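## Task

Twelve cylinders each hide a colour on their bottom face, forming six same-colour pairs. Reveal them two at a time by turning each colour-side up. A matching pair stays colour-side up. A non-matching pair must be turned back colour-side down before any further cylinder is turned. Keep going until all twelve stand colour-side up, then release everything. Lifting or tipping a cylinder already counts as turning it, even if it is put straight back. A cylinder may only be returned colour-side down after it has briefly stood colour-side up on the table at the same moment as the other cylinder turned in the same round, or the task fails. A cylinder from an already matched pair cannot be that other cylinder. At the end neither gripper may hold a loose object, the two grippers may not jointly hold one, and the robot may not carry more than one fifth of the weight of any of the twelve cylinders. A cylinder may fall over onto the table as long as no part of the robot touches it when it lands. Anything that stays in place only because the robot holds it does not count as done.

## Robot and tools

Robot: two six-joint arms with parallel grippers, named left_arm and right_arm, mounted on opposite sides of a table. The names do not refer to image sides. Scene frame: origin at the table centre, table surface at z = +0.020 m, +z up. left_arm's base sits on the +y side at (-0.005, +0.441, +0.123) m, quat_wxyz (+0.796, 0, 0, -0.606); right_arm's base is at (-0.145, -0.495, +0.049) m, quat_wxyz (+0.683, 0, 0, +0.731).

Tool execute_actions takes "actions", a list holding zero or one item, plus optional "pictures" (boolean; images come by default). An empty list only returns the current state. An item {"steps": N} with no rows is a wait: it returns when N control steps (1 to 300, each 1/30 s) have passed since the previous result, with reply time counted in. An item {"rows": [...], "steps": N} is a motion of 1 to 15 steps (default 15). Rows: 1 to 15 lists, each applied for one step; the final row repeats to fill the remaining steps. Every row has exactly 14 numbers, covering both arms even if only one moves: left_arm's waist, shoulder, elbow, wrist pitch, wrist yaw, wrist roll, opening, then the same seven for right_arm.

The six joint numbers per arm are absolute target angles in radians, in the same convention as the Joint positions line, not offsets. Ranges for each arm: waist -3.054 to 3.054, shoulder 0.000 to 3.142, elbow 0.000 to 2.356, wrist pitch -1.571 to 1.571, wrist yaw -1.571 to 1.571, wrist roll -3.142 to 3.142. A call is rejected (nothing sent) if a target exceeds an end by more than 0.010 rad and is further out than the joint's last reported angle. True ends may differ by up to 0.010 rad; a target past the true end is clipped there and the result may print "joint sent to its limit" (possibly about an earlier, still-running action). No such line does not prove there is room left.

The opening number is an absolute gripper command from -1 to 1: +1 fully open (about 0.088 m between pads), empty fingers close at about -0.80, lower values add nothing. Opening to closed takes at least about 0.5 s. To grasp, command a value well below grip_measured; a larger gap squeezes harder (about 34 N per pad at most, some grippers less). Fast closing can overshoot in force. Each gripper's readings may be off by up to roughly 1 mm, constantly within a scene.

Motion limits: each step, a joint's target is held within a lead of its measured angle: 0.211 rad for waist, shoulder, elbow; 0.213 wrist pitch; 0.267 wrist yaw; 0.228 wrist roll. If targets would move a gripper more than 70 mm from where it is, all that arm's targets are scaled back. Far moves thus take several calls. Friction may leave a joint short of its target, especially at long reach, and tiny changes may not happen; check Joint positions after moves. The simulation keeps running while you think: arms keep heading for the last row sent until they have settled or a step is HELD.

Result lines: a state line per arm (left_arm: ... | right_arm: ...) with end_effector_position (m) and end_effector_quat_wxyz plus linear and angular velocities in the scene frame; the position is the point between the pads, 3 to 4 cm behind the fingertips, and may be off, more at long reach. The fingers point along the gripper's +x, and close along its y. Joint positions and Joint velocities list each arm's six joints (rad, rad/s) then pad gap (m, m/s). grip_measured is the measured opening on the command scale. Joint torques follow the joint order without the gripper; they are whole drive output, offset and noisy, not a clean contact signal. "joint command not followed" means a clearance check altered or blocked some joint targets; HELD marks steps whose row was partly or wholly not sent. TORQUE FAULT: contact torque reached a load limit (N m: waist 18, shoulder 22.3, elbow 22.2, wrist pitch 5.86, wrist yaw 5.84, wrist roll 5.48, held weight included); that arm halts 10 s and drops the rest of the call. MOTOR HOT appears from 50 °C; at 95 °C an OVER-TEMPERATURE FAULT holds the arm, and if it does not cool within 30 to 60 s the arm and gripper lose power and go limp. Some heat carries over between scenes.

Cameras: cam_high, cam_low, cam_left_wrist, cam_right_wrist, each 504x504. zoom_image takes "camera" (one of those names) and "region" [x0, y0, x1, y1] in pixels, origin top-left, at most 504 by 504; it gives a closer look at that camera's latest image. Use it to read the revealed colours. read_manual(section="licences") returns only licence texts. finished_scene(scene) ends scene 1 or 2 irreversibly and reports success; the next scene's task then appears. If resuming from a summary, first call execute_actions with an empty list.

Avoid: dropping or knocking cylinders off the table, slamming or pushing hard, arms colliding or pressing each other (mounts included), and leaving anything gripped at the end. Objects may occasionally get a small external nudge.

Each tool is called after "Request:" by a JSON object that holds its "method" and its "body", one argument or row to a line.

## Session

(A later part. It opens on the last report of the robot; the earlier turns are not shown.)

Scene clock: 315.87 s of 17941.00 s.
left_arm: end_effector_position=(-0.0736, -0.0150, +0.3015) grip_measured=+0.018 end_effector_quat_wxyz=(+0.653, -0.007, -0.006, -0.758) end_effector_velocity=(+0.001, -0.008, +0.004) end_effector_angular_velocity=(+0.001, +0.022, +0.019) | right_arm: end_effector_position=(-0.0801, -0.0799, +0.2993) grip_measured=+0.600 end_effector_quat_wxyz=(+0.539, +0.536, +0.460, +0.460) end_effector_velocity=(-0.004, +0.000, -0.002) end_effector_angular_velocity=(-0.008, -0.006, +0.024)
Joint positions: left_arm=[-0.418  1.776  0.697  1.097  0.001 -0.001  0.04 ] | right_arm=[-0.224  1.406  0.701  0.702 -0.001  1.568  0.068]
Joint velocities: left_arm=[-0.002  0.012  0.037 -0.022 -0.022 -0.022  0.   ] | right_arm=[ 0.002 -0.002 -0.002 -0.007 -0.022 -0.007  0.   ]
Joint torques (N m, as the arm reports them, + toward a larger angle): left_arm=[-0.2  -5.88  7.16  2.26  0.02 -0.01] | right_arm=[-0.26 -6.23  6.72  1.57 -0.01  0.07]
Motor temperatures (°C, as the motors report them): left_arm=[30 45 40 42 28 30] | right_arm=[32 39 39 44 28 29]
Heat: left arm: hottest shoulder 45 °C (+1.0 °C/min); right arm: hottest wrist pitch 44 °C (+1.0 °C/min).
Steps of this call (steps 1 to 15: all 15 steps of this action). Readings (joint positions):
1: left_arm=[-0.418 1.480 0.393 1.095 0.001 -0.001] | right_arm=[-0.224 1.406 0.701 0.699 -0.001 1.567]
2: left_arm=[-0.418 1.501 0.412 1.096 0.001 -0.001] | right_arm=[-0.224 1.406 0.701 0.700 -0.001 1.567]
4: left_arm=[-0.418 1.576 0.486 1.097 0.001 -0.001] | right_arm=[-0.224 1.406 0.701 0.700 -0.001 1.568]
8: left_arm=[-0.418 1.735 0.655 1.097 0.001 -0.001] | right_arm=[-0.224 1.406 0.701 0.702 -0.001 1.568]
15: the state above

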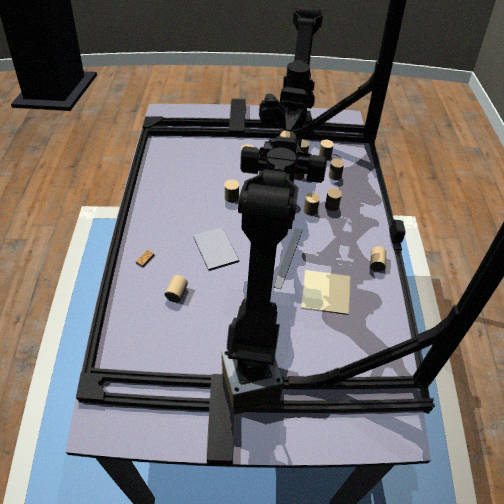

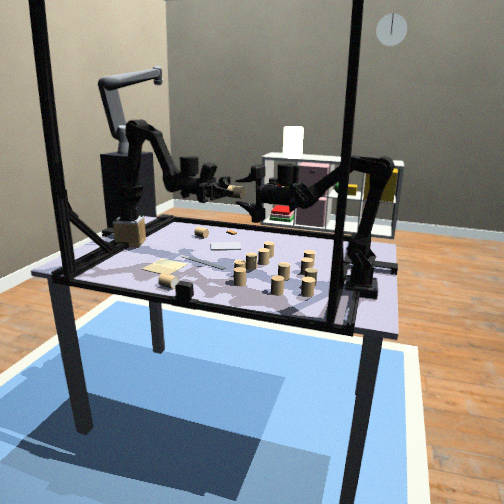

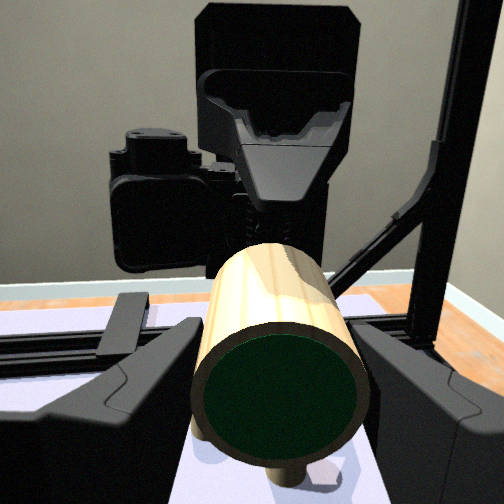

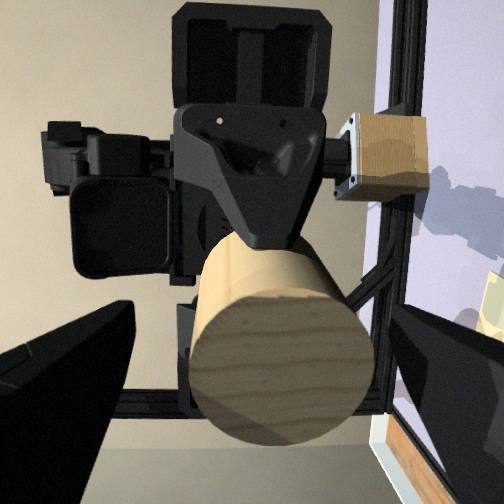

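Request:
{"method": "execute_actions", "body": {
  "actions": [
    {"rows":[[-0.42,1.785,0.71,1.1,0,0,-0.3,-0.227,1.404,0.686,0.704,0,1.571,0.5],[-0.42,1.785,0.71,1.1,0,0,-0.3,-0.227,1.404,0.686,0.704,0,1.571,0.4],[-0.42,1.785,0.71,1.1,0,0,-0.3,-0.227,1.404,0.686,0.704,0,1.571,0.3],[-0.42,1.785,0.71,1.1,0,0,-0.3,-0.227,1.404,0.686,0.704,0,1.571,0.25],[-0.42,1.785,0.71,1.1,0,0,-0.3,-0.227,1.404,0.686,0.704,0,1.571,0.2],[-0.42,1.785,0.71,1.1,0,0,-0.3,-0.227,1.404,0.686,0.704,0,1.571,0.15],[-0.42,1.785,0.71,1.1,0,0,-0.3,-0.227,1.404,0.686,0.704,0,1.571,0.1],[-0.42,1.785,0.71,1.1,0,0,-0.3,-0.227,1.404,0.686,0.704,0,1.571,0.06],[-0.42,1.785,0.71,1.1,0,0,-0.3,-0.227,1.404,0.686,0.704,0,1.571,0.03],[-0.42,1.785,0.71,1.1,0,0,-0.3,-0.227,1.404,0.686,0.704,0,1.571,-0.05],[-0.42,1.785,0.71,1.1,0,0,-0.3,-0.227,1.404,0.686,0.704,0,1.571,-0.15],[-0.42,1.785,0.71,1.1,0,0,-0.3,-0.227,1.404,0.686,0.704,0,1.571,-0.3]],"steps":15}
  ],
  "pictures": false
}}

Request:
{"method": "execute_actions", "body": {
  "actions": [
    {"rows":[[-0.42,1.785,0.71,1.1,0,0,0.6,-0.227,1.404,0.686,0.704,0,1.571,-0.3]],"steps":7}
  ],
  "pictures": false
}}

Request:
{"method": "execute_actions", "body": {
  "actions": [
    {"rows":[[-0.42,1.71,0.63,1.093,0,0,0.6,-0.227,1.404,0.686,0.704,0,1.571,-0.3],[-0.42,1.635,0.55,1.093,0,0,0.6,-0.227,1.404,0.686,0.704,0,1.571,-0.3],[-0.42,1.555,0.47,1.093,0,0,0.6,-0.227,1.404,0.686,0.704,0,1.571,-0.3],[-0.42,1.477,0.39,1.09,0,0,0.6,-0.227,1.404,0.686,0.704,0,1.571,-0.3]],"steps":9}
  ],
  "pictures": false
}}

Request:
{"method": "execute_actions", "body": {
  "actions": [
    {"rows":[[-0.42,1.0,0.5,0.5,0,0,0.6,0.082,1.3,1.3,-1.234,0,0,-0.3]],"steps":15}
  ],
  "pictures": false
}}

Request:
{"method": "execute_actions", "body": {
  "actions": [
    {"rows":[[-0.42,1.0,0.5,0.5,0,0,0.6,0.082,1.3,1.3,-1.234,0,0,-0.3]],"steps":13}
  ],
  "pictures": false
}}

Request:
{"method": "execute_actions", "body": {
  "actions": [
    {"rows":[[-0.42,1.0,0.5,0.5,0,0,0.6,0.082,1.714,1.376,-1.234,0,0,-0.3]],"steps":15}
  ],
  "pictures": false
}}

Request:
{"method": "execute_actions", "body": {
  "actions": [
    {"rows":[[-0.42,1.0,0.5,0.5,0,0,0.6,0.082,1.722,1.343,-1.193,0,0,-0.3],[-0.42,1.0,0.5,0.5,0,0,0.6,0.082,1.73,1.31,-1.152,0,0,-0.3],[-0.42,1.0,0.5,0.5,0,0,0.6,0.082,1.738,1.276,-1.11,0,0,-0.3],[-0.42,1.0,0.5,0.5,0,0,0.6,0.082,1.746,1.243,-1.07,0,0,-0.3],[-0.42,1.0,0.5,0.5,0,0,0.6,0.082,1.755,1.21,-1.028,0,0,-0.3],[-0.42,1.0,0.5,0.5,0,0,0.6,0.082,1.767,1.19,-0.998,0,0,-0.3],[-0.42,1.0,0.5,0.5,0,0,0.6,0.082,1.779,1.17,-0.968,0,0,-0.3],[-0.42,1.0,0.5,0.5,0,0,0.6,0.082,1.79,1.153,-0.94,0,0,-0.3],[-0.42,1.0,0.5,0.5,0,0,0.6,0.082,1.798,1.14,-0.918,0,0,-0.3],[-0.42,1.0,0.5,0.5,0,0,0.6,0.082,1.804,1.13,-0.903,0,0,-0.3],[-0.42,1.0,0.5,0.5,0,0,0.6,0.082,1.809,1.122,-0.898,0,0,-0.3]],"steps":15}
  ],
  "pictures": false
}}

Request:
{"method": "execute_actions", "body": {
  "actions": [
    {"rows":[[-0.42,1.0,0.5,0.5,0,0,0.6,0.082,1.809,1.122,-0.898,0,0,-0.3],[-0.42,1.0,0.5,0.5,0,0,0.6,0.082,1.809,1.122,-0.898,0,0,-0.3],[-0.42,1.0,0.5,0.5,0,0,0.6,0.082,1.809,1.122,-0.898,0,0,-0.3],[-0.42,1.0,0.5,0.5,0,0,0.6,0.082,1.809,1.122,-0.898,0,0,0],[-0.42,1.0,0.5,0.5,0,0,0.6,0.082,1.809,1.122,-0.898,0,0,0.1],[-0.42,1.0,0.5,0.5,0,0,0.6,0.082,1.809,1.122,-0.898,0,0,0.2],[-0.42,1.0,0.5,0.5,0,0,0.6,0.082,1.809,1.122,-0.898,0,0,0.3]],"steps":11}
  ],
  "pictures": false
}}

Request:
{"method": "execute_actions", "body": {
  "actions": [
    {"rows":[[-0.42,1.0,0.5,0.5,0,0,0.6,0.082,1.785,1.165,-0.965,0,0,0.3],[-0.42,1.0,0.5,0.5,0,0,0.6,0.082,1.76,1.21,-1.03,0,0,0.3],[-0.42,1.0,0.5,0.5,0,0,0.6,0.082,1.745,1.27,-1.1,0,0,0.3],[-0.42,1.0,0.5,0.5,0,0,0.6,0.082,1.735,1.3,-1.14,0,0,0.3]],"steps":9}
  ],
  "pictures": false
}}

Request:
{"method": "execute_actions", "body": {
  "actions": [
    {"rows":[[-0.42,1.0,0.5,0.5,0,0,0.6,0.322,1.628,1.19,-1.13,0,0,0.3]],"steps":10}
  ],
  "pictures": false
}}

Request:
{"method": "execute_actions", "body": {
  "actions": [
    {"rows":[[-0.42,1.0,0.5,0.5,0,0,0.6,0.322,1.654,1.092,-1.011,0,0,0.3]],"steps":12}
  ]
}}

Scene clock: 339.33 s of 17941.00 s.
left_arm: end_effector_position=(-0.0739, -0.0162, +0.3016) grip_measured=+0.018 end_effector_quat_wxyz=(+0.653, -0.007, -0.006, -0.758) end_effector_velocity=(+0.000, +0.001, -0.007) end_effector_angular_velocity=(+0.026, -0.011, +0.005) | right_arm: end_effector_position=(-0.0799, -0.0807, +0.2972) grip_measured=+0.007 end_effector_quat_wxyz=(+0.540, +0.535, +0.461, +0.458) end_effector_velocity=(-0.002, -0.000, +0.006) end_effector_angular_velocity=(+0.013, -0.024, +0.010)
Joint positions: left_arm=[-0.418  1.781  0.702  1.098  0.    -0.001  0.04 ] | right_arm=[-0.225  1.406  0.696  0.702 -0.001  1.569  0.039]
Joint velocities: left_arm=[-0.002 -0.002 -0.007 -0.022 -0.007  0.007 -0.   ] | right_arm=[ 0.002 -0.007  0.002  0.007 -0.007 -0.022 -0.   ]
Joint torques (N m, as the arm reports them, + toward a larger angle): left_arm=[-0.15 -6.03  7.03  2.21  0.02 -0.02] | right_arm=[-0.21 -6.3   6.21  1.51  0.01  0.04]
Motor temperatures (°C, as the motors report them): left_arm=[30 46 41 45 28 30] | right_arm=[31 39 39 45 28 29]
Heat: left arm: hottest shoulder 46 °C (+1.0 °C/min); right arm: hottest wrist pitch 45 °C (+0.0 °C/min).
Steps of this call (steps 1 to 15: the robot went on to your last target; steps 16 to 689: nothing new was sent; steps 690 to 704: all 15 steps of this action). Readings (joint positions):
690: left_arm=[-0.418 1.780 0.702 1.097 0.000 -0.001] | right_arm=[-0.225 1.406 0.700 0.702 -0.001 1.569]
691: left_arm=[-0.418 1.780 0.702 1.097 0.000 -0.001] | right_arm=[-0.225 1.406 0.699 0.702 -0.001 1.569]
693: left_arm=[-0.418 1.780 0.702 1.097 0.000 -0.001] | right_arm=[-0.225 1.406 0.698 0.702 -0.001 1.569]
697: left_arm=[-0.418 1.780 0.702 1.097 0.000 -0.001] | right_arm=[-0.225 1.406 0.696 0.702 -0.001 1.569]
704: the state above

Scene clock: 339.57 s of 17941.00 s.
left_arm: end_effector_position=(-0.0739, -0.0163, +0.3019) grip_measured=+0.496 end_effector_quat_wxyz=(+0.653, -0.008, -0.006, -0.758) end_effector_velocity=(+0.000, +0.001, -0.003) end_effector_angular_velocity=(+0.013, +0.006, +0.005) | right_arm: end_effector_position=(-0.0799, -0.0809, +0.2963) grip_measured=+0.007 end_effector_quat_wxyz=(+0.540, +0.535, +0.461, +0.457) end_effector_velocity=(-0.000, -0.001, -0.004) end_effector_angular_velocity=(-0.015, -0.020, +0.005)
Joint positions: left_arm=[-0.418  1.781  0.703  1.099  0.    -0.001  0.063] | right_arm=[-0.225  1.406  0.694  0.703 -0.001  1.569  0.039]
Joint velocities: left_arm=[-0.002 -0.002 -0.007 -0.007 -0.007 -0.007  0.177] | right_arm=[-0.002 -0.002 -0.007 -0.007 -0.007 -0.022 -0.   ]
Joint torques (N m, as the arm reports them, + toward a larger angle): left_arm=[-0.18 -6.08  6.92  2.15  0.03 -0.01] | right_arm=[-0.11 -6.21  6.39  1.51  0.    0.04]
Motor temperatures (°C, as the motors report them): left_arm=[30 46 41 45 28 30] | right_arm=[31 39 39 45 28 29]
Heat: left arm: hottest shoulder 46 °C (+1.0 °C/min); right arm: hottest wrist pitch 45 °C (+0.0 °C/min).
Steps of this call (steps 1 to 7: all 7 steps of this action). Readings (joint positions):
1: left_arm=[-0.418 1.781 0.702 1.098 0.000 -0.001] | right_arm=[-0.225 1.406 0.696 0.703 -0.001 1.569]
2: left_arm=[-0.418 1.781 0.702 1.098 0.000 -0.001] | right_arm=[-0.225 1.406 0.696 0.703 -0.001 1.569]
4: left_arm=[-0.418 1.780 0.702 1.098 0.000 -0.001] | right_arm=[-0.225 1.406 0.695 0.703 -0.001 1.569]
7: the state above

Scene clock: 339.87 s of 17941.00 s.
left_arm: end_effector_position=(-0.0628, +0.0580, +0.3037) grip_measured=+0.598 end_effector_quat_wxyz=(+0.653, -0.004, -0.003, -0.758) end_effector_velocity=(+0.009, +0.056, -0.020) end_effector_angular_velocity=(+0.043, -0.029, +0.005) | right_arm: end_effector_position=(-0.0799, -0.0809, +0.2963) grip_measured=+0.007 end_effector_quat_wxyz=(+0.540, +0.535, +0.461, +0.457) end_effector_velocity=(-0.000, -0.001, -0.005) end_effector_angular_velocity=(-0.021, +0.011, +0.005)
Joint positions: left_arm=[-0.418  1.498  0.415  1.093  0.    -0.001  0.068] | right_arm=[-0.225  1.406  0.694  0.703 -0.001  1.569  0.039]
Joint velocities: left_arm=[-0.002 -0.188 -0.227 -0.007 -0.007  0.022  0.001] | right_arm=[-0.002 -0.002 -0.002 -0.022 -0.007  0.007 -0.   ]
Joint torques (N m, as the arm reports them, + toward a larger angle): left_arm=[-0.16 -5.    5.46  1.84  0.03 -0.01] | right_arm=[-0.19 -6.26  6.39  1.49  0.01  0.04]
Motor temperatures (°C, as the motors report them): left_arm=[30 46 41 45 28 30] | right_arm=[31 39 39 45 28 29]
Heat: left arm: hottest shoulder 46 °C (+1.0 °C/min); right arm: hottest wrist pitch 45 °C (+0.0 °C/min).
Steps of this call (steps 1 to 9: all 9 steps of this action). Readings (joint positions):
1: left_arm=[-0.418 1.772 0.693 1.098 0.000 -0.001] | right_arm=[-0.225 1.406 0.694 0.703 -0.001 1.569]
2: left_arm=[-0.418 1.748 0.665 1.095 0.000 -0.001] | right_arm=[-0.225 1.406 0.694 0.703 -0.001 1.569]
4: left_arm=[-0.418 1.649 0.558 1.092 0.000 -0.001] | right_arm=[-0.225 1.406 0.694 0.703 -0.001 1.569]
8: left_arm=[-0.418 1.506 0.423 1.093 0.000 -0.001] | right_arm=[-0.225 1.406 0.694 0.703 -0.001 1.569]
9: the state above

Scene clock: 340.37 s of 17941.00 s.
left_arm: end_effector_position=(-0.0560, +0.1033, +0.3828) grip_measured=+0.600 end_effector_quat_wxyz=(+0.653, +0.000, +0.001, -0.758) end_effector_velocity=(+0.001, +0.006, -0.006) end_effector_angular_velocity=(+0.039, +0.016, -0.005) | right_arm: end_effector_position=(-0.2062, -0.0853, +0.4437) grip_measured=+0.006 end_effector_quat_wxyz=(+0.614, +0.223, +0.310, +0.691) end_effector_velocity=(+0.018, -0.138, +0.010) end_effector_angular_velocity=(-0.564, -2.070, +0.152)
Joint positions: left_arm=[-0.418  1.011  0.501  0.508  0.    -0.001  0.068] | right_arm=[ 0.079  1.303  1.271 -0.041 -0.001  0.782  0.039]
Joint velocities: left_arm=[ 0.002 -0.037 -0.007 -0.066  0.007 -0.022 -0.   ] | right_arm=[ 0.002 -0.31   0.579 -1.751 -0.007 -1.971 -0.   ]
Joint torques (N m, as the arm reports them, + toward a larger angle): left_arm=[-0.15 -3.6   7.68  1.92  0.02  0.  ] | right_arm=[ 0.12 -3.85  5.8   0.63  0.   -0.14]
Motor temperatures (°C, as the motors report them): left_arm=[30 46 41 45 28 30] | right_arm=[32 39 39 45 28 29]
Heat: left arm: hottest shoulder 46 °C (+1.0 °C/min); right arm: hottest wrist pitch 45 °C (+0.0 °C/min).
Steps of this call (steps 1 to 15: all 15 steps of this action). Readings (joint positions):
1: left_arm=[-0.418 1.465 0.422 1.037 0.000 -0.001] | right_arm=[-0.216 1.400 0.706 0.673 0.009 1.544]
2: left_arm=[-0.418 1.418 0.433 0.953 0.000 -0.001] | right_arm=[-0.189 1.394 0.729 0.625 0.012 1.505]
4: left_arm=[-0.418 1.304 0.461 0.840 0.000 -0.001] | right_arm=[-0.119 1.381 0.787 0.555 0.007 1.428]
8: left_arm=[-0.418 1.074 0.498 0.617 0.000 -0.001] | right_arm=[0.015 1.345 0.946 0.373 0.000 1.238]
15: the state above

Scene clock: 340.80 s of 17941.00 s.
left_arm: end_effector_position=(-0.0559, +0.1040, +0.3828) grip_measured=+0.600 end_effector_quat_wxyz=(+0.653, +0.001, +0.001, -0.758) end_effector_velocity=(-0.002, +0.001, +0.002) end_effector_angular_velocity=(-0.001, +0.008, -0.010) | right_arm: end_effector_position=(-0.1952, -0.1618, +0.3022) grip_measured=+0.005 end_effector_quat_wxyz=(+0.600, -0.301, +0.286, +0.683) end_effector_velocity=(+0.044, -0.307, -0.271) end_effector_angular_velocity=(-1.822, -0.581, +0.367)
Joint positions: left_arm=[-0.418  1.006  0.501  0.502  0.    -0.001  0.068] | right_arm=[ 0.08   1.299  1.299 -0.856 -0.001  0.043  0.039]
Joint velocities: left_arm=[-0.002 -0.007  0.002 -0.007  0.007 -0.007 -0.   ] | right_arm=[ 0.002  0.002 -0.002 -1.883 -0.007 -0.476 -0.   ]
Joint torques (N m, as the arm reports them, + toward a larger angle): left_arm=[-0.18 -3.5   7.71  1.91  0.03  0.  ] | right_arm=[ 0.2  -5.07  7.28  1.03  0.   -0.07]
Motor temperatures (°C, as the motors report them): left_arm=[30 46 41 45 28 30] | right_arm=[32 39 39 45 28 29]
Heat: left arm: hottest shoulder 46 °C (+1.0 °C/min); right arm: hottest wrist pitch 45 °C (+0.0 °C/min).
Steps of this call (steps 1 to 13: all 13 steps of this action). Readings (joint positions):
1: left_arm=[-0.418 1.010 0.501 0.507 0.000 -0.001] | right_arm=[0.079 1.293 1.286 -0.101 -0.001 0.715]
2: left_arm=[-0.418 1.008 0.501 0.506 0.000 -0.001] | right_arm=[0.079 1.288 1.295 -0.163 -0.001 0.648]
4: left_arm=[-0.418 1.007 0.501 0.503 0.000 -0.001] | right_arm=[0.079 1.287 1.299 -0.289 -0.001 0.514]
8: left_arm=[-0.418 1.006 0.501 0.502 0.000 -0.001] | right_arm=[0.079 1.298 1.299 -0.544 -0.001 0.250]
13: the state above

Scene clock: 341.30 s of 17941.00 s.
left_arm: end_effector_position=(-0.0559, +0.1040, +0.3828) grip_measured=+0.600 end_effector_quat_wxyz=(+0.653, +0.001, +0.002, -0.758) end_effector_velocity=(-0.002, +0.002, -0.000) end_effector_angular_velocity=(+0.004, +0.007, -0.020) | right_arm: end_effector_position=(-0.1909, -0.1907, +0.1681) grip_measured=+0.004 end_effector_quat_wxyz=(+0.461, -0.536, +0.464, +0.533) end_effector_velocity=(+0.002, -0.004, +0.001) end_effector_angular_velocity=(-0.016, -0.010, +0.005)
Joint positions: left_arm=[-0.418  1.006  0.501  0.502  0.    -0.001  0.068] | right_arm=[ 0.08   1.718  1.369 -1.229 -0.001  0.003  0.039]
Joint velocities: left_arm=[ 0.002 -0.007 -0.002 -0.007  0.022 -0.007 -0.   ] | right_arm=[-0.002 -0.002  0.002 -0.022  0.007 -0.007  0.   ]
Joint torques (N m, as the arm reports them, + toward a larger angle): left_arm=[-0.21 -3.5   7.72  1.91  0.03 -0.01] | right_arm=[ 0.19 -8.17  6.8  -0.14 -0.01 -0.09]
Motor temperatures (°C, as the motors report them): left_arm=[30 46 41 45 28 30] | right_arm=[32 39 39 45 28 29]
Heat: left arm: hottest shoulder 46 °C (+1.0 °C/min); right arm: hottest wrist pitch 45 °C (+0.0 °C/min).
Steps of this call (steps 1 to 15: all 15 steps of this action). Readings (joint positions):
1: left_arm=[-0.418 1.006 0.501 0.502 0.000 -0.001] | right_arm=[0.080 1.326 1.310 -0.930 -0.001 0.030]
2: left_arm=[-0.418 1.006 0.501 0.502 0.000 -0.001] | right_arm=[0.080 1.364 1.334 -0.988 -0.001 0.022]
4: left_arm=[-0.418 1.006 0.501 0.502 0.000 -0.001] | right_arm=[0.080 1.471 1.370 -1.093 -0.001 0.012]
8: left_arm=[-0.418 1.006 0.501 0.502 0.000 -0.001] | right_arm=[0.080 1.675 1.370 -1.200 -0.001 0.005]
15: the state above

Scene clock: 341.80 s of 17941.00 s.
left_arm: end_effector_position=(-0.0559, +0.1040, +0.3828) grip_measured=+0.600 end_effector_quat_wxyz=(+0.653, +0.001, +0.002, -0.758) end_effector_velocity=(-0.000, +0.001, +0.003) end_effector_angular_velocity=(-0.013, -0.005, -0.005) | right_arm: end_effector_position=(-0.1906, -0.1926, +0.0857) grip_measured=+0.005 end_effector_quat_wxyz=(+0.459, -0.539, +0.467, +0.531) end_effector_velocity=(-0.004, +0.021, -0.005) end_effector_angular_velocity=(+0.103, +0.023, -0.010)
Joint positions: left_arm=[-0.418  1.006  0.501  0.502  0.    -0.001  0.068] | right_arm=[ 0.08   1.802  1.13  -0.915 -0.001  0.003  0.039]
Joint velocities: left_arm=[ 0.002 -0.007 -0.002  0.007  0.007  0.007 -0.   ] | right_arm=[-0.002  0.002 -0.017  0.125 -0.007  0.007 -0.   ]
Joint torques (N m, as the arm reports them, + toward a larger angle): left_arm=[-0.19 -3.49  7.73  1.92  0.03 -0.01] | right_arm=[ 0.26 -7.07  5.18  0.56  0.   -0.05]
Motor temperatures (°C, as the motors report them): left_arm=[30 45 41 45 28 30] | right_arm=[32 39 39 45 28 29]
Heat: left arm: hottest shoulder 45 °C (+0.0 °C/min); right arm: hottest wrist pitch 45 °C (+0.0 °C/min).
Steps of this call (steps 1 to 15: all 15 steps of this action). Readings (joint positions):
1: left_arm=[-0.418 1.006 0.501 0.502 0.000 -0.001] | right_arm=[0.080 1.718 1.367 -1.227 -0.001 0.003]
2: left_arm=[-0.418 1.006 0.501 0.502 0.000 -0.001] | right_arm=[0.080 1.718 1.357 -1.208 -0.001 0.003]
4: left_arm=[-0.418 1.006 0.501 0.502 0.000 -0.001] | right_arm=[0.080 1.718 1.323 -1.146 -0.001 0.003]
8: left_arm=[-0.418 1.006 0.501 0.502 0.000 -0.001] | right_arm=[0.080 1.748 1.216 -1.017 -0.001 0.003]
15: the state above

Scene clock: 342.17 s of 17941.00 s.
left_arm: end_effector_position=(-0.0559, +0.1040, +0.3828) grip_measured=+0.600 end_effector_quat_wxyz=(+0.653, +0.001, +0.002, -0.758) end_effector_velocity=(+0.000, +0.001, -0.002) end_effector_angular_velocity=(+0.008, +0.006, +0.005) | right_arm: end_effector_position=(-0.1911, -0.1893, +0.0856) grip_measured=+0.251 end_effector_quat_wxyz=(+0.462, -0.535, +0.463, +0.535) end_effector_velocity=(-0.002, -0.003, -0.001) end_effector_angular_velocity=(-0.015, +0.020, +0.005)
Joint positions: left_arm=[-0.418  1.006  0.501  0.502  0.    -0.001  0.068] | right_arm=[ 0.08   1.802  1.13  -0.9   -0.001  0.003  0.051]
Joint velocities: left_arm=[-0.002 -0.002 -0.002 -0.007 -0.007 -0.007  0.   ] | right_arm=[-0.002  0.002 -0.002 -0.007 -0.022 -0.007  0.027]
Joint torques (N m, as the arm reports them, + toward a larger angle): left_arm=[-0.2  -3.51  7.72  1.92  0.03  0.  ] | right_arm=[ 0.16 -7.02  4.98  0.22  0.01 -0.07]
Motor temperatures (°C, as the motors report them): left_arm=[30 45 41 45 28 30] | right_arm=[32 39 39 45 28 29]
Heat: left arm: hottest shoulder 45 °C (+0.0 °C/min); right arm: hottest wrist pitch 45 °C (+0.0 °C/min).
Steps of this call (steps 1 to 11: all 11 steps of this action). Readings (joint positions):
1: left_arm=[-0.418 1.006 0.501 0.502 0.000 -0.001] | right_arm=[0.080 1.802 1.130 -0.909 -0.001 0.003]
2: left_arm=[-0.418 1.006 0.501 0.502 0.000 -0.001] | right_arm=[0.080 1.802 1.130 -0.904 -0.001 0.003]
4: left_arm=[-0.418 1.006 0.501 0.502 0.000 -0.001] | right_arm=[0.080 1.802 1.130 -0.902 -0.001 0.003]
8: left_arm=[-0.418 1.006 0.501 0.502 0.000 -0.001] | right_arm=[0.080 1.802 1.130 -0.900 -0.001 0.003]
11: the state above

Scene clock: 342.47 s of 17941.00 s.
left_arm: end_effector_position=(-0.0559, +0.1040, +0.3828) grip_measured=+0.600 end_effector_quat_wxyz=(+0.653, +0.001, +0.002, -0.758) end_effector_velocity=(+0.002, +0.000, -0.002) end_effector_angular_velocity=(+0.008, +0.006, +0.010) | right_arm: end_effector_position=(-0.1914, -0.1872, +0.1418) grip_measured=+0.298 end_effector_quat_wxyz=(+0.462, -0.535, +0.463, +0.535) end_effector_velocity=(-0.002, +0.008, +0.093) end_effector_angular_velocity=(+0.146, +0.029, +0.005)
Joint positions: left_arm=[-0.418  1.006  0.501  0.502  0.    -0.001  0.068] | right_arm=[ 0.08   1.741  1.291 -1.12  -0.001  0.003  0.054]
Joint velocities: left_arm=[ 0.002 -0.002 -0.002 -0.007 -0.007 -0.007 -0.   ] | right_arm=[-0.002 -0.164  0.183 -0.198 -0.007 -0.007  0.001]
Joint torques (N m, as the arm reports them, + toward a larger angle): left_arm=[-0.18 -3.51  7.74  1.92  0.03  0.  ] | right_arm=[ 0.17 -6.97  5.61 -0.18 -0.01 -0.06]
Motor temperatures (°C, as the motors report them): left_arm=[30 45 41 45 28 30] | right_arm=[32 39 39 45 28 29]
Heat: left arm: hottest shoulder 45 °C (+0.0 °C/min); right arm: hottest wrist pitch 45 °C (+0.0 °C/min).
Steps of this call (steps 1 to 9: all 9 steps of this action). Readings (joint positions):
1: left_arm=[-0.418 1.006 0.501 0.502 0.000 -0.001] | right_arm=[0.080 1.802 1.133 -0.910 -0.001 0.003]
2: left_arm=[-0.418 1.006 0.501 0.502 0.000 -0.001] | right_arm=[0.080 1.802 1.145 -0.943 -0.001 0.003]
4: left_arm=[-0.418 1.006 0.501 0.502 0.000 -0.001] | right_arm=[0.080 1.794 1.194 -1.037 -0.001 0.003]
8: left_arm=[-0.418 1.006 0.501 0.502 0.000 -0.001] | right_arm=[0.080 1.748 1.282 -1.111 -0.001 0.003]
9: the state above

Scene clock: 342.80 s of 17941.00 s.
left_arm: end_effector_position=(-0.0559, +0.1040, +0.3828) grip_measured=+0.600 end_effector_quat_wxyz=(+0.653, +0.001, +0.002, -0.758) end_effector_velocity=(+0.000, +0.001, +0.003) end_effector_angular_velocity=(-0.011, +0.009, +0.005) | right_arm: end_effector_position=(-0.2547, -0.2315, +0.1470) grip_measured=+0.300 end_effector_quat_wxyz=(+0.392, -0.588, +0.395, +0.587) end_effector_velocity=(+0.018, -0.007, -0.005) end_effector_angular_velocity=(-0.030, -0.036, -0.029)
Joint positions: left_arm=[-0.418  1.006  0.501  0.502  0.    -0.001  0.068] | right_arm=[ 0.323  1.643  1.201 -1.132 -0.002  0.002  0.054]
Joint velocities: left_arm=[-0.002 -0.007 -0.002  0.007 -0.007 -0.007  0.   ] | right_arm=[-0.037 -0.012 -0.032 -0.022  0.022 -0.007  0.   ]
Joint torques (N m, as the arm reports them, + toward a larger angle): left_arm=[-0.19 -3.51  7.73  1.92  0.03 -0.02] | right_arm=[-0.09 -8.45  5.29  0.24  0.01 -0.05]
Motor temperatures (°C, as the motors report them): left_arm=[30 45 41 45 28 30] | right_arm=[32 39 39 45 28 29]
Heat: left arm: hottest shoulder 45 °C (+0.0 °C/min); right arm: hottest wrist pitch 45 °C (+0.0 °C/min).
Steps of this call (steps 1 to 10: all 10 steps of this action). Readings (joint positions):
1: left_arm=[-0.418 1.006 0.501 0.502 0.000 -0.001] | right_arm=[0.095 1.723 1.281 -1.115 0.012 0.003]
2: left_arm=[-0.418 1.006 0.501 0.502 0.000 -0.001] | right_arm=[0.141 1.702 1.259 -1.118 0.015 0.003]
4: left_arm=[-0.418 1.006 0.501 0.502 0.000 -0.001] | right_arm=[0.254 1.665 1.221 -1.132 -0.003 0.002]
8: left_arm=[-0.418 1.006 0.501 0.502 0.000 -0.001] | right_arm=[0.325 1.645 1.203 -1.132 -0.005 0.002]
10: the state above

Scene clock: 343.20 s of 17941.00 s.
left_arm: end_effector_position=(-0.0559, +0.1040, +0.3828) grip_measured=+0.600 end_effector_quat_wxyz=(+0.653, +0.001, +0.002, -0.758) end_effector_velocity=(+0.002, -0.000, +0.000) end_effector_angular_velocity=(+0.003, +0.007, +0.010) | right_arm: end_effector_position=(-0.2532, -0.2344, +0.1208) grip_measured=+0.300 end_effector_quat_wxyz=(+0.395, -0.585, +0.393, +0.590) end_effector_velocity=(+0.002, -0.005, +0.000) end_effector_angular_velocity=(-0.023, -0.002, +0.020)
Joint positions: left_arm=[-0.418  1.006  0.501  0.502  0.    -0.001  0.068] | right_arm=[ 0.323  1.648  1.099 -1.015 -0.002  0.002  0.054]
Joint velocities: left_arm=[ 0.002 -0.002  0.002 -0.007 -0.007 -0.007 -0.   ] | right_arm=[-0.002 -0.002 -0.002 -0.022 -0.007 -0.022 -0.   ]
Joint torques (N m, as the arm reports them, + toward a larger angle): left_arm=[-0.18 -3.51  7.74  1.92  0.03 -0.01] | right_arm=[-0.11 -6.12  5.34  0.28  0.02 -0.04]
Motor temperatures (°C, as the motors report them): left_arm=[30 45 41 45 28 30] | right_arm=[32 39 39 45 28 29]
Heat: left arm: hottest shoulder 45 °C (+0.0 °C/min); right arm: hottest wrist pitch 45 °C (+0.0 °C/min).
Steps of this call (steps 1 to 12: all 12 steps of this action). Readings (joint positions):
1: left_arm=[-0.418 1.006 0.501 0.502 0.000 -0.001] | right_arm=[0.323 1.642 1.185 -1.105 -0.002 0.002]
2: left_arm=[-0.418 1.006 0.501 0.502 0.000 -0.001] | right_arm=[0.323 1.641 1.164 -1.068 -0.002 0.002]
4: left_arm=[-0.418 1.006 0.501 0.502 0.000 -0.001] | right_arm=[0.323 1.644 1.127 -1.042 -0.002 0.002]
8: left_arm=[-0.418 1.006 0.501 0.502 0.000 -0.001] | right_arm=[0.323 1.648 1.099 -1.020 -0.002 0.002]
12: the state above

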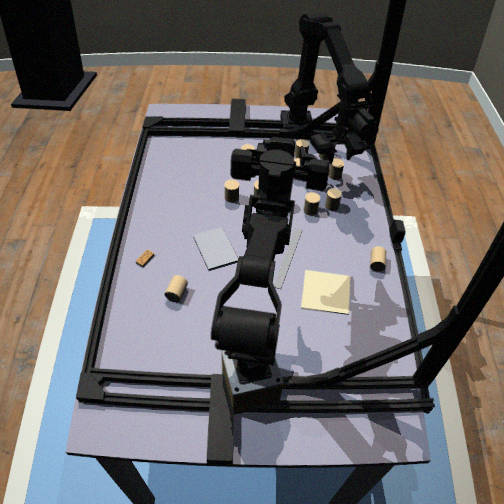

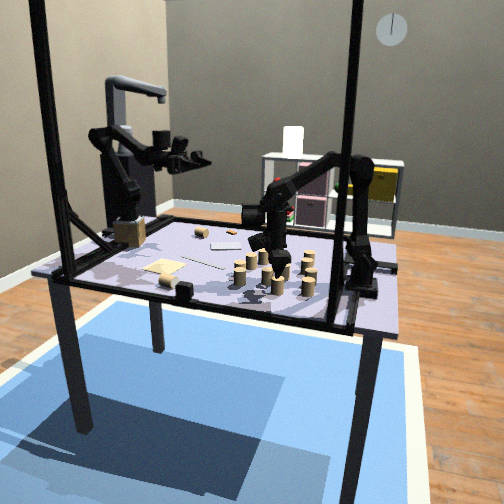

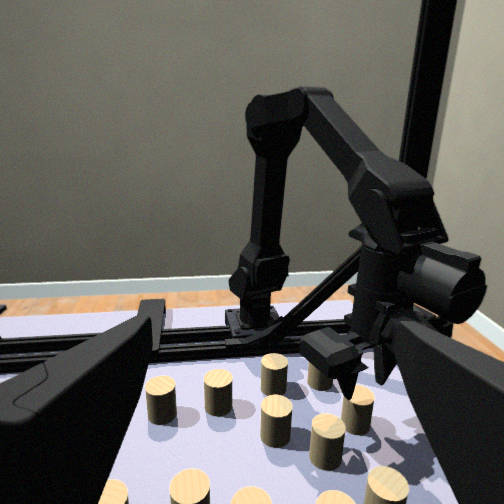

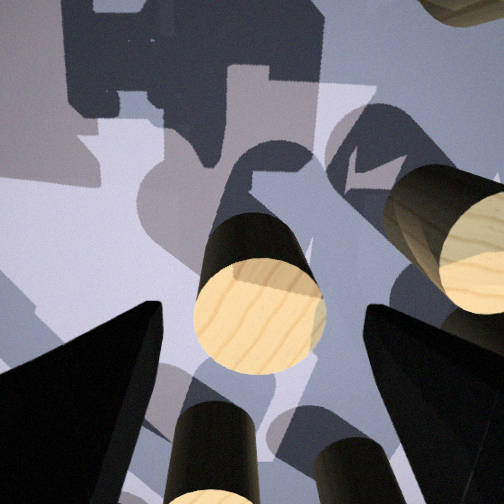

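Request:
{"method": "execute_actions", "body": {
  "actions": [
    {"rows":[[-0.42,1.0,0.5,0.5,0,0,0.6,0.322,1.664,1.065,-0.98,0,0,0.3],[-0.42,1.0,0.5,0.5,0,0,0.6,0.322,1.677,1.04,-0.945,0,0,0.3],[-0.42,1.0,0.5,0.5,0,0,0.6,0.322,1.69,1.015,-0.91,0,0,0.3],[-0.42,1.0,0.5,0.5,0,0,0.6,0.322,1.704,0.992,-0.874,0,0,0.3]],"steps":12}
  ],
  "pictures": false
}}

Request:
{"method": "execute_actions", "body": {
  "actions": [
    {"rows":[[-0.42,1.0,0.5,0.5,0,0,0.6,0.322,1.704,0.992,-0.874,0,0,0.22],[-0.42,1.0,0.5,0.5,0,0,0.6,0.322,1.704,0.992,-0.874,0,0,0.15],[-0.42,1.0,0.5,0.5,0,0,0.6,0.322,1.704,0.992,-0.874,0,0,0.1],[-0.42,1.0,0.5,0.5,0,0,0.6,0.322,1.704,0.992,-0.874,0,0,0.06],[-0.42,1.0,0.5,0.5,0,0,0.6,0.322,1.704,0.992,-0.874,0,0,0.03],[-0.42,1.0,0.5,0.5,0,0,0.6,0.322,1.704,0.992,-0.874,0,0,-0.05],[-0.42,1.0,0.5,0.5,0,0,0.6,0.322,1.704,0.992,-0.874,0,0,-0.15],[-0.42,1.0,0.5,0.5,0,0,0.6,0.322,1.704,0.992,-0.874,0,0,-0.3]],"steps":11}
  ],
  "pictures": false
}}

Request:
{"method": "execute_actions", "body": {
  "actions": [
    {"rows":[[-0.42,1.0,0.5,0.5,0,0,0.6,0.322,1.675,1.035,-0.945,0,0,-0.3],[-0.42,1.0,0.5,0.5,0,0,0.6,0.322,1.645,1.08,-1.01,0,0,-0.3],[-0.42,1.0,0.5,0.5,0,0,0.6,0.322,1.63,1.14,-1.085,0,0,-0.3],[-0.42,1.0,0.5,0.5,0,0,0.6,0.322,1.615,1.2,-1.16,0,0,-0.3],[-0.42,1.0,0.5,0.5,0,0,0.6,0.322,1.6,1.26,-1.23,0,0,-0.3]],"steps":10}
  ],
  "pictures": false
}}

Request:
{"method": "execute_actions", "body": {
  "actions": [
    {"rows":[[-0.42,1.0,0.5,0.5,0,0,0.6,-0.228,1.3,1.3,0,0,1.571,-0.3]],"steps":15}
  ],
  "pictures": false
}}

Request:
{"method": "execute_actions", "body": {
  "actions": [
    {"rows":[[-0.42,1.477,0.39,1.09,0,0,0.6,-0.228,1.404,0.70,0.704,0,1.571,-0.3]],"steps":15}
  ],
  "pictures": false
}}

Request:
{"method": "execute_actions", "body": {
  "actions": [
    {"rows":[[-0.42,1.477,0.39,1.09,0,0,0.6,-0.228,1.404,0.70,0.704,0,1.571,-0.3]],"steps":12}
  ],
  "pictures": false
}}

Request:
{"method": "execute_actions", "body": {
  "actions": [
    {"rows":[[-0.42,1.53,0.44,1.093,0,0,0.6,-0.228,1.404,0.70,0.704,0,1.571,-0.3],[-0.42,1.58,0.495,1.093,0,0,0.6,-0.228,1.404,0.70,0.704,0,1.571,-0.3],[-0.42,1.635,0.55,1.093,0,0,0.6,-0.228,1.404,0.70,0.704,0,1.571,-0.3],[-0.42,1.69,0.60,1.093,0,0,0.6,-0.228,1.404,0.70,0.704,0,1.571,-0.3],[-0.42,1.74,0.655,1.093,0,0,0.6,-0.228,1.404,0.70,0.704,0,1.571,-0.3],[-0.42,1.783,0.708,1.093,0,0,0.6,-0.228,1.404,0.70,0.704,0,1.571,-0.3]],"steps":15}
  ]
}}

Scene clock: 356.00 s of 17941.00 s.
left_arm: end_effector_position=(-0.0559, +0.1041, +0.3827) grip_measured=+0.600 end_effector_quat_wxyz=(+0.653, +0.001, +0.002, -0.758) end_effector_velocity=(+0.004, -0.000, -0.002) end_effector_angular_velocity=(+0.008, +0.006, +0.024) | right_arm: end_effector_position=(-0.2514, -0.2388, +0.0839) grip_measured=+0.300 end_effector_quat_wxyz=(+0.392, -0.589, +0.396, +0.585) end_effector_velocity=(-0.007, +0.016, -0.000) end_effector_angular_velocity=(+0.072, +0.038, +0.005)
Joint positions: left_arm=[-0.418  1.006  0.5    0.502  0.    -0.001  0.068] | right_arm=[ 0.323  1.698  0.996 -0.878 -0.002  0.002  0.054]
Joint velocities: left_arm=[ 0.002 -0.002 -0.002 -0.007 -0.022 -0.007  0.   ] | right_arm=[-0.002 -0.002 -0.002  0.081 -0.007 -0.007 -0.   ]
Joint torques (N m, as the arm reports them, + toward a larger angle): left_arm=[-0.17 -3.49  7.72  1.92  0.04 -0.01] | right_arm=[-0.07 -6.2   5.39  0.16  0.02 -0.03]
Motor temperatures (°C, as the motors report them): left_arm=[30 44 41 45 28 30] | right_arm=[32 39 39 43 28 29]
Heat: left arm: hottest wrist pitch 45 °C (+0.0 °C/min); right arm: hottest wrist pitch 43 °C (-2.0 °C/min).
Steps of this call (steps 1 to 15: the robot went on to your last target; steps 16 to 90: nothing new was sent; then 9.40 s passed at rest; steps 91 to 102: all 12 steps of this action). Readings (joint positions):
91: left_arm=[-0.418 1.006 0.500 0.502 0.000 -0.001] | right_arm=[0.323 1.648 1.095 -1.006 -0.002 0.002]
92: left_arm=[-0.418 1.006 0.500 0.502 0.000 -0.001] | right_arm=[0.323 1.648 1.086 -0.988 -0.002 0.002]
94: left_arm=[-0.418 1.006 0.500 0.502 0.000 -0.001] | right_arm=[0.323 1.657 1.056 -0.939 -0.002 0.002]
98: left_arm=[-0.418 1.006 0.500 0.502 0.000 -0.001] | right_arm=[0.323 1.693 1.004 -0.892 -0.002 0.002]
102: the state above

Scene clock: 356.37 s of 17941.00 s.
left_arm: end_effector_position=(-0.0559, +0.1041, +0.3827) grip_measured=+0.600 end_effector_quat_wxyz=(+0.653, +0.001, +0.002, -0.758) end_effector_velocity=(+0.000, +0.001, -0.000) end_effector_angular_velocity=(+0.006, +0.021, +0.005) | right_arm: end_effector_position=(-0.2516, -0.2383, +0.0839) grip_measured=+0.003 end_effector_quat_wxyz=(+0.392, -0.589, +0.396, +0.586) end_effector_velocity=(-0.002, -0.008, -0.001) end_effector_angular_velocity=(-0.039, +0.024, -0.010)
Joint positions: left_arm=[-0.418  1.006  0.5    0.502  0.    -0.001  0.068] | right_arm=[ 0.323  1.698  0.996 -0.876 -0.002  0.002  0.039]
Joint velocities: left_arm=[-0.002 -0.007 -0.002 -0.007 -0.007 -0.022 -0.   ] | right_arm=[-0.002 -0.002 -0.007 -0.022 -0.037  0.007 -0.   ]
Joint torques (N m, as the arm reports them, + toward a larger angle): left_arm=[-0.14 -3.47  7.74  1.92  0.03 -0.01] | right_arm=[-0.02 -6.17  5.21  0.19  0.04 -0.03]
Motor temperatures (°C, as the motors report them): left_arm=[30 44 41 45 28 30] | right_arm=[32 39 39 43 28 29]
Heat: left arm: hottest wrist pitch 45 °C (+0.0 °C/min); right arm: hottest wrist pitch 43 °C (-2.0 °C/min).
Steps of this call (steps 1 to 11: all 11 steps of this action). Readings (joint positions):
1: left_arm=[-0.418 1.006 0.500 0.502 0.000 -0.001] | right_arm=[0.323 1.698 0.996 -0.877 -0.002 0.002]
2: left_arm=[-0.418 1.006 0.500 0.502 0.000 -0.001] | right_arm=[0.323 1.698 0.996 -0.877 -0.002 0.002]
4: left_arm=[-0.418 1.006 0.500 0.502 0.000 -0.001] | right_arm=[0.323 1.698 0.996 -0.877 -0.002 0.002]
8: left_arm=[-0.418 1.006 0.500 0.502 0.000 -0.001] | right_arm=[0.323 1.698 0.996 -0.876 -0.002 0.002]
11: the state above

Scene clock: 356.70 s of 17941.00 s.
left_arm: end_effector_position=(-0.0559, +0.1041, +0.3827) grip_measured=+0.600 end_effector_quat_wxyz=(+0.653, +0.001, +0.002, -0.758) end_effector_velocity=(+0.000, -0.000, -0.004) end_effector_angular_velocity=(+0.013, +0.005, +0.005) | right_arm: end_effector_position=(-0.2533, -0.2341, +0.1711) grip_measured=+0.003 end_effector_quat_wxyz=(+0.397, -0.581, +0.391, +0.593) end_effector_velocity=(+0.008, -0.021, +0.088) end_effector_angular_velocity=(+0.040, +0.024, +0.005)
Joint positions: left_arm=[-0.418  1.006  0.5    0.502  0.    -0.001  0.068] | right_arm=[ 0.323  1.6    1.252 -1.205 -0.002  0.002  0.039]
Joint velocities: left_arm=[-0.002  0.002 -0.002 -0.007 -0.007 -0.007 -0.   ] | right_arm=[-0.002 -0.159  0.188 -0.3   -0.007 -0.007 -0.   ]
Joint torques (N m, as the arm reports them, + toward a larger angle): left_arm=[-0.18 -3.43  7.76  1.92  0.03  0.  ] | right_arm=[-0.12 -5.45  5.44 -0.11  0.01 -0.04]
Motor temperatures (°C, as the motors report them): left_arm=[30 44 41 45 28 30] | right_arm=[32 39 39 43 28 29]
Heat: left arm: hottest wrist pitch 45 °C (+0.0 °C/min); right arm: hottest wrist pitch 43 °C (-2.0 °C/min).
Steps of this call (steps 1 to 10: all 10 steps of this action). Readings (joint positions):
1: left_arm=[-0.418 1.006 0.500 0.502 0.000 -0.001] | right_arm=[0.323 1.698 1.001 -0.887 -0.002 0.002]
2: left_arm=[-0.418 1.006 0.500 0.502 0.000 -0.001] | right_arm=[0.323 1.695 1.014 -0.923 -0.002 0.002]
4: left_arm=[-0.418 1.006 0.500 0.502 0.000 -0.001] | right_arm=[0.323 1.681 1.069 -1.030 -0.002 0.002]
8: left_arm=[-0.418 1.006 0.500 0.502 0.000 -0.001] | right_arm=[0.323 1.621 1.223 -1.176 -0.002 0.002]
10: the state above

Scene clock: 357.20 s of 17941.00 s.
left_arm: end_effector_position=(-0.0559, +0.1041, +0.3827) grip_measured=+0.600 end_effector_quat_wxyz=(+0.653, +0.001, +0.002, -0.758) end_effector_velocity=(+0.000, +0.001, -0.001) end_effector_angular_velocity=(+0.001, +0.022, +0.005) | right_arm: end_effector_position=(-0.0871, -0.1094, +0.3522) grip_measured=+0.003 end_effector_quat_wxyz=(+0.743, +0.119, +0.416, +0.511) end_effector_velocity=(+0.121, +0.171, +0.370) end_effector_angular_velocity=(+2.143, +1.440, -1.211)
Joint positions: left_arm=[-0.418  1.006  0.5    0.502  0.    -0.001  0.068] | right_arm=[-0.216  1.319  1.288 -0.489  0.004  0.768  0.039]
Joint velocities: left_arm=[-0.002 -0.002 -0.007  0.007 -0.007 -0.022 -0.   ] | right_arm=[-0.256 -0.061 -0.002  1.839 -0.037  1.985 -0.   ]
Joint torques (N m, as the arm reports them, + toward a larger angle): left_arm=[-0.15 -3.44  7.78  1.9   0.04 -0.01] | right_arm=[ 0.87 -7.41  8.86  1.55 -0.17  0.04]
Motor temperatures (°C, as the motors report them): left_arm=[30 44 41 45 28 30] | right_arm=[32 39 39 43 28 29]
Heat: left arm: hottest wrist pitch 45 °C (+0.0 °C/min); right arm: hottest wrist pitch 43 °C (-2.0 °C/min).
Steps of this call (steps 1 to 15: all 15 steps of this action). Readings (joint positions):
1: left_arm=[-0.418 1.006 0.500 0.502 0.000 -0.001] | right_arm=[0.313 1.580 1.255 -1.189 -0.009 0.030]
2: left_arm=[-0.418 1.006 0.500 0.502 0.000 -0.001] | right_arm=[0.281 1.558 1.252 -1.143 -0.012 0.077]
4: left_arm=[-0.418 1.006 0.500 0.502 0.000 -0.001] | right_arm=[0.200 1.500 1.258 -1.057 -0.006 0.162]
8: left_arm=[-0.418 1.006 0.500 0.502 0.000 -0.001] | right_arm=[0.032 1.380 1.279 -0.886 -0.005 0.342]
15: the state above

Scene clock: 357.70 s of 17941.00 s.
left_arm: end_effector_position=(-0.0617, +0.0652, +0.3025) grip_measured=+0.600 end_effector_quat_wxyz=(+0.653, -0.001, -0.001, -0.758) end_effector_velocity=(+0.001, -0.004, -0.007) end_effector_angular_velocity=(-0.008, -0.006, +0.010) | right_arm: end_effector_position=(-0.0809, -0.0908, +0.2261) grip_measured=+0.003 end_effector_quat_wxyz=(+0.614, +0.445, +0.535, +0.372) end_effector_velocity=(+0.019, +0.136, +0.399) end_effector_angular_velocity=(+1.973, +0.009, -0.089)
Joint positions: left_arm=[-0.418  1.466  0.389  1.08   0.    -0.001  0.068] | right_arm=[-0.226  1.416  0.698  0.385  0.002  1.54   0.039]
Joint velocities: left_arm=[ 0.002  0.056 -0.002  0.066 -0.007  0.007 -0.   ] | right_arm=[-0.002 -0.002 -0.012  1.956 -0.022  0.33  -0.   ]
Joint torques (N m, as the arm reports them, + toward a larger angle): left_arm=[-0.14 -3.79  6.25  2.26  0.03  0.01] | right_arm=[-0.18 -7.55  7.87  1.93 -0.08  0.07]
Motor temperatures (°C, as the motors report them): left_arm=[30 44 41 45 28 30] | right_arm=[32 39 39 43 28 29]
Heat: left arm: hottest wrist pitch 45 °C (+0.0 °C/min); right arm: hottest wrist pitch 43 °C (-2.0 °C/min).
Steps of this call (steps 1 to 15: all 15 steps of this action). Readings (joint positions):
1: left_arm=[-0.418 1.038 0.483 0.564 0.000 -0.000] | right_arm=[-0.222 1.322 1.269 -0.419 0.004 0.825]
2: left_arm=[-0.418 1.084 0.469 0.643 0.000 -0.000] | right_arm=[-0.224 1.324 1.240 -0.361 0.004 0.878]
4: left_arm=[-0.418 1.205 0.437 0.753 0.000 -0.000] | right_arm=[-0.224 1.336 1.158 -0.258 0.003 0.991]
8: left_arm=[-0.418 1.426 0.393 0.973 0.000 -0.001] | right_arm=[-0.224 1.393 0.928 -0.023 0.003 1.247]
15: the state above

Scene clock: 358.10 s of 17941.00 s.
left_arm: end_effector_position=(-0.0617, +0.0649, +0.3025) grip_measured=+0.600 end_effector_quat_wxyz=(+0.653, -0.002, -0.002, -0.758) end_effector_velocity=(-0.002, +0.001, -0.003) end_effector_angular_velocity=(+0.013, +0.005, -0.000) | right_arm: end_effector_position=(-0.0791, -0.0798, +0.2952) grip_measured=+0.003 end_effector_quat_wxyz=(+0.543, +0.534, +0.462, +0.455) end_effector_velocity=(-0.000, -0.000, +0.008) end_effector_angular_velocity=(+0.037, +0.002, +0.005)
Joint positions: left_arm=[-0.418  1.471  0.389  1.087  0.    -0.001  0.068] | right_arm=[-0.226  1.411  0.698  0.697  0.002  1.567  0.039]
Joint velocities: left_arm=[-0.007  0.002 -0.002 -0.007 -0.007 -0.007 -0.   ] | right_arm=[-0.002 -0.002 -0.002  0.037 -0.007  0.007 -0.   ]
Joint torques (N m, as the arm reports them, + toward a larger angle): left_arm=[-0.18 -3.73  6.21  2.21  0.03 -0.01] | right_arm=[-0.26 -6.93  7.33  1.6  -0.07  0.04]
Motor temperatures (°C, as the motors report them): left_arm=[30 44 41 45 28 30] | right_arm=[32 39 39 43 28 29]
Heat: left arm: hottest wrist pitch 45 °C (+0.0 °C/min); right arm: hottest wrist pitch 43 °C (-2.0 °C/min).
Steps of this call (steps 1 to 12: all 12 steps of this action). Readings (joint positions):
1: left_arm=[-0.418 1.468 0.389 1.082 0.000 -0.001] | right_arm=[-0.226 1.416 0.698 0.453 0.002 1.548]
2: left_arm=[-0.418 1.469 0.389 1.084 0.000 -0.001] | right_arm=[-0.226 1.415 0.698 0.517 0.002 1.554]
4: left_arm=[-0.418 1.470 0.389 1.086 0.000 -0.001] | right_arm=[-0.226 1.413 0.698 0.616 0.002 1.561]
8: left_arm=[-0.418 1.471 0.389 1.087 0.000 -0.001] | right_arm=[-0.226 1.411 0.698 0.681 0.002 1.566]
12: the state above

Scene clock: 358.60 s of 17941.00 s.
left_arm: end_effector_position=(-0.0736, -0.0147, +0.3018) grip_measured=+0.600 end_effector_quat_wxyz=(+0.653, -0.006, -0.005, -0.758) end_effector_velocity=(-0.001, -0.008, +0.010) end_effector_angular_velocity=(-0.028, +0.027, +0.005) | right_arm: end_effector_position=(-0.0791, -0.0797, +0.2960) grip_measured=+0.003 end_effector_quat_wxyz=(+0.542, +0.535, +0.461, +0.456) end_effector_velocity=(+0.002, -0.001, -0.005) end_effector_angular_velocity=(-0.025, -0.018, -0.010)
Joint positions: left_arm=[-0.418  1.773  0.697  1.092  0.    -0.001  0.068] | right_arm=[-0.226  1.411  0.698  0.701  0.002  1.568  0.039]
Joint velocities: left_arm=[-0.002  0.012  0.037  0.007 -0.007 -0.022 -0.   ] | right_arm=[-0.002 -0.002 -0.002 -0.022  0.007 -0.022 -0.   ]
Joint torques (N m, as the arm reports them, + toward a larger angle): left_arm=[-0.17 -5.55  7.02  2.12  0.03 -0.01] | right_arm=[-0.18 -6.79  7.37  1.65 -0.11  0.06]
Motor temperatures (°C, as the motors report them): left_arm=[30 44 41 45 28 30] | right_arm=[32 39 39 43 28 29]
Heat: left arm: hottest wrist pitch 45 °C (+0.0 °C/min); right arm: hottest wrist pitch 43 °C (-2.0 °C/min).
Steps of this call (steps 1 to 15: all 15 steps of this action). Readings (joint positions):
1: left_arm=[-0.418 1.479 0.395 1.090 0.000 -0.001] | right_arm=[-0.226 1.411 0.698 0.698 0.002 1.567]
2: left_arm=[-0.418 1.499 0.412 1.091 0.000 -0.001] | right_arm=[-0.226 1.411 0.698 0.698 0.002 1.568]
4: left_arm=[-0.418 1.573 0.486 1.092 0.000 -0.001] | right_arm=[-0.226 1.411 0.698 0.699 0.002 1.568]
8: left_arm=[-0.418 1.734 0.656 1.092 0.000 -0.001] | right_arm=[-0.226 1.411 0.698 0.701 0.002 1.568]
15: the state above

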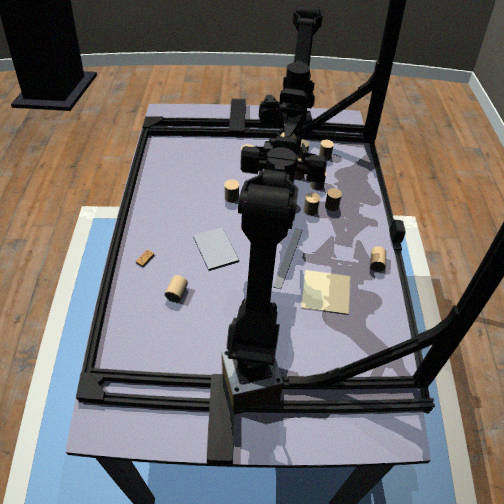

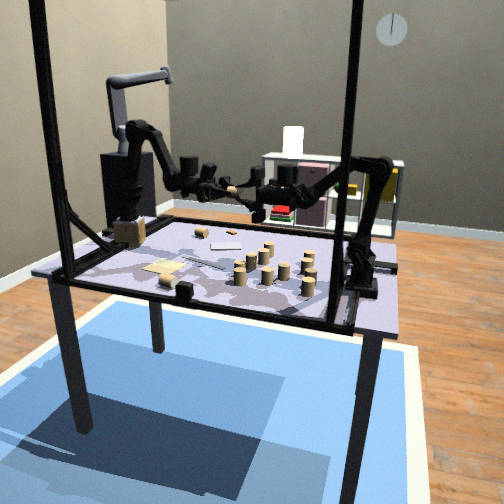

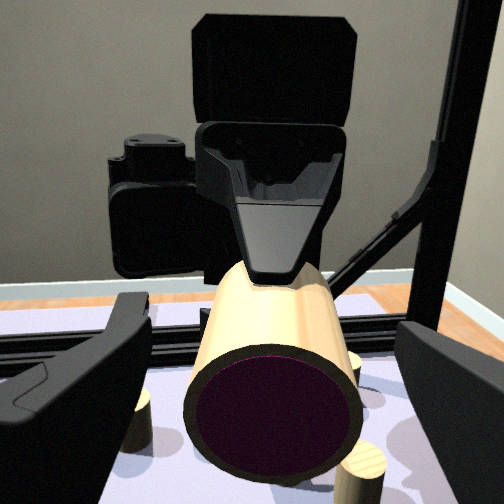

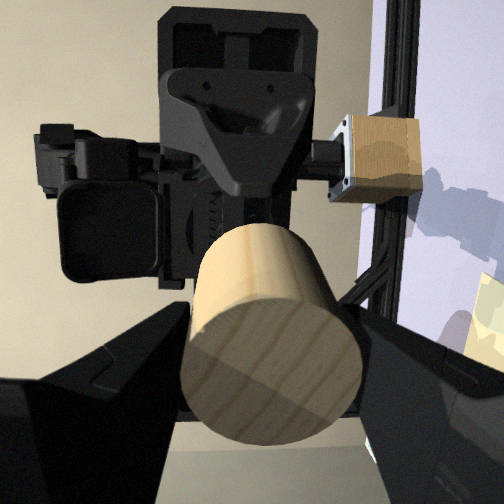

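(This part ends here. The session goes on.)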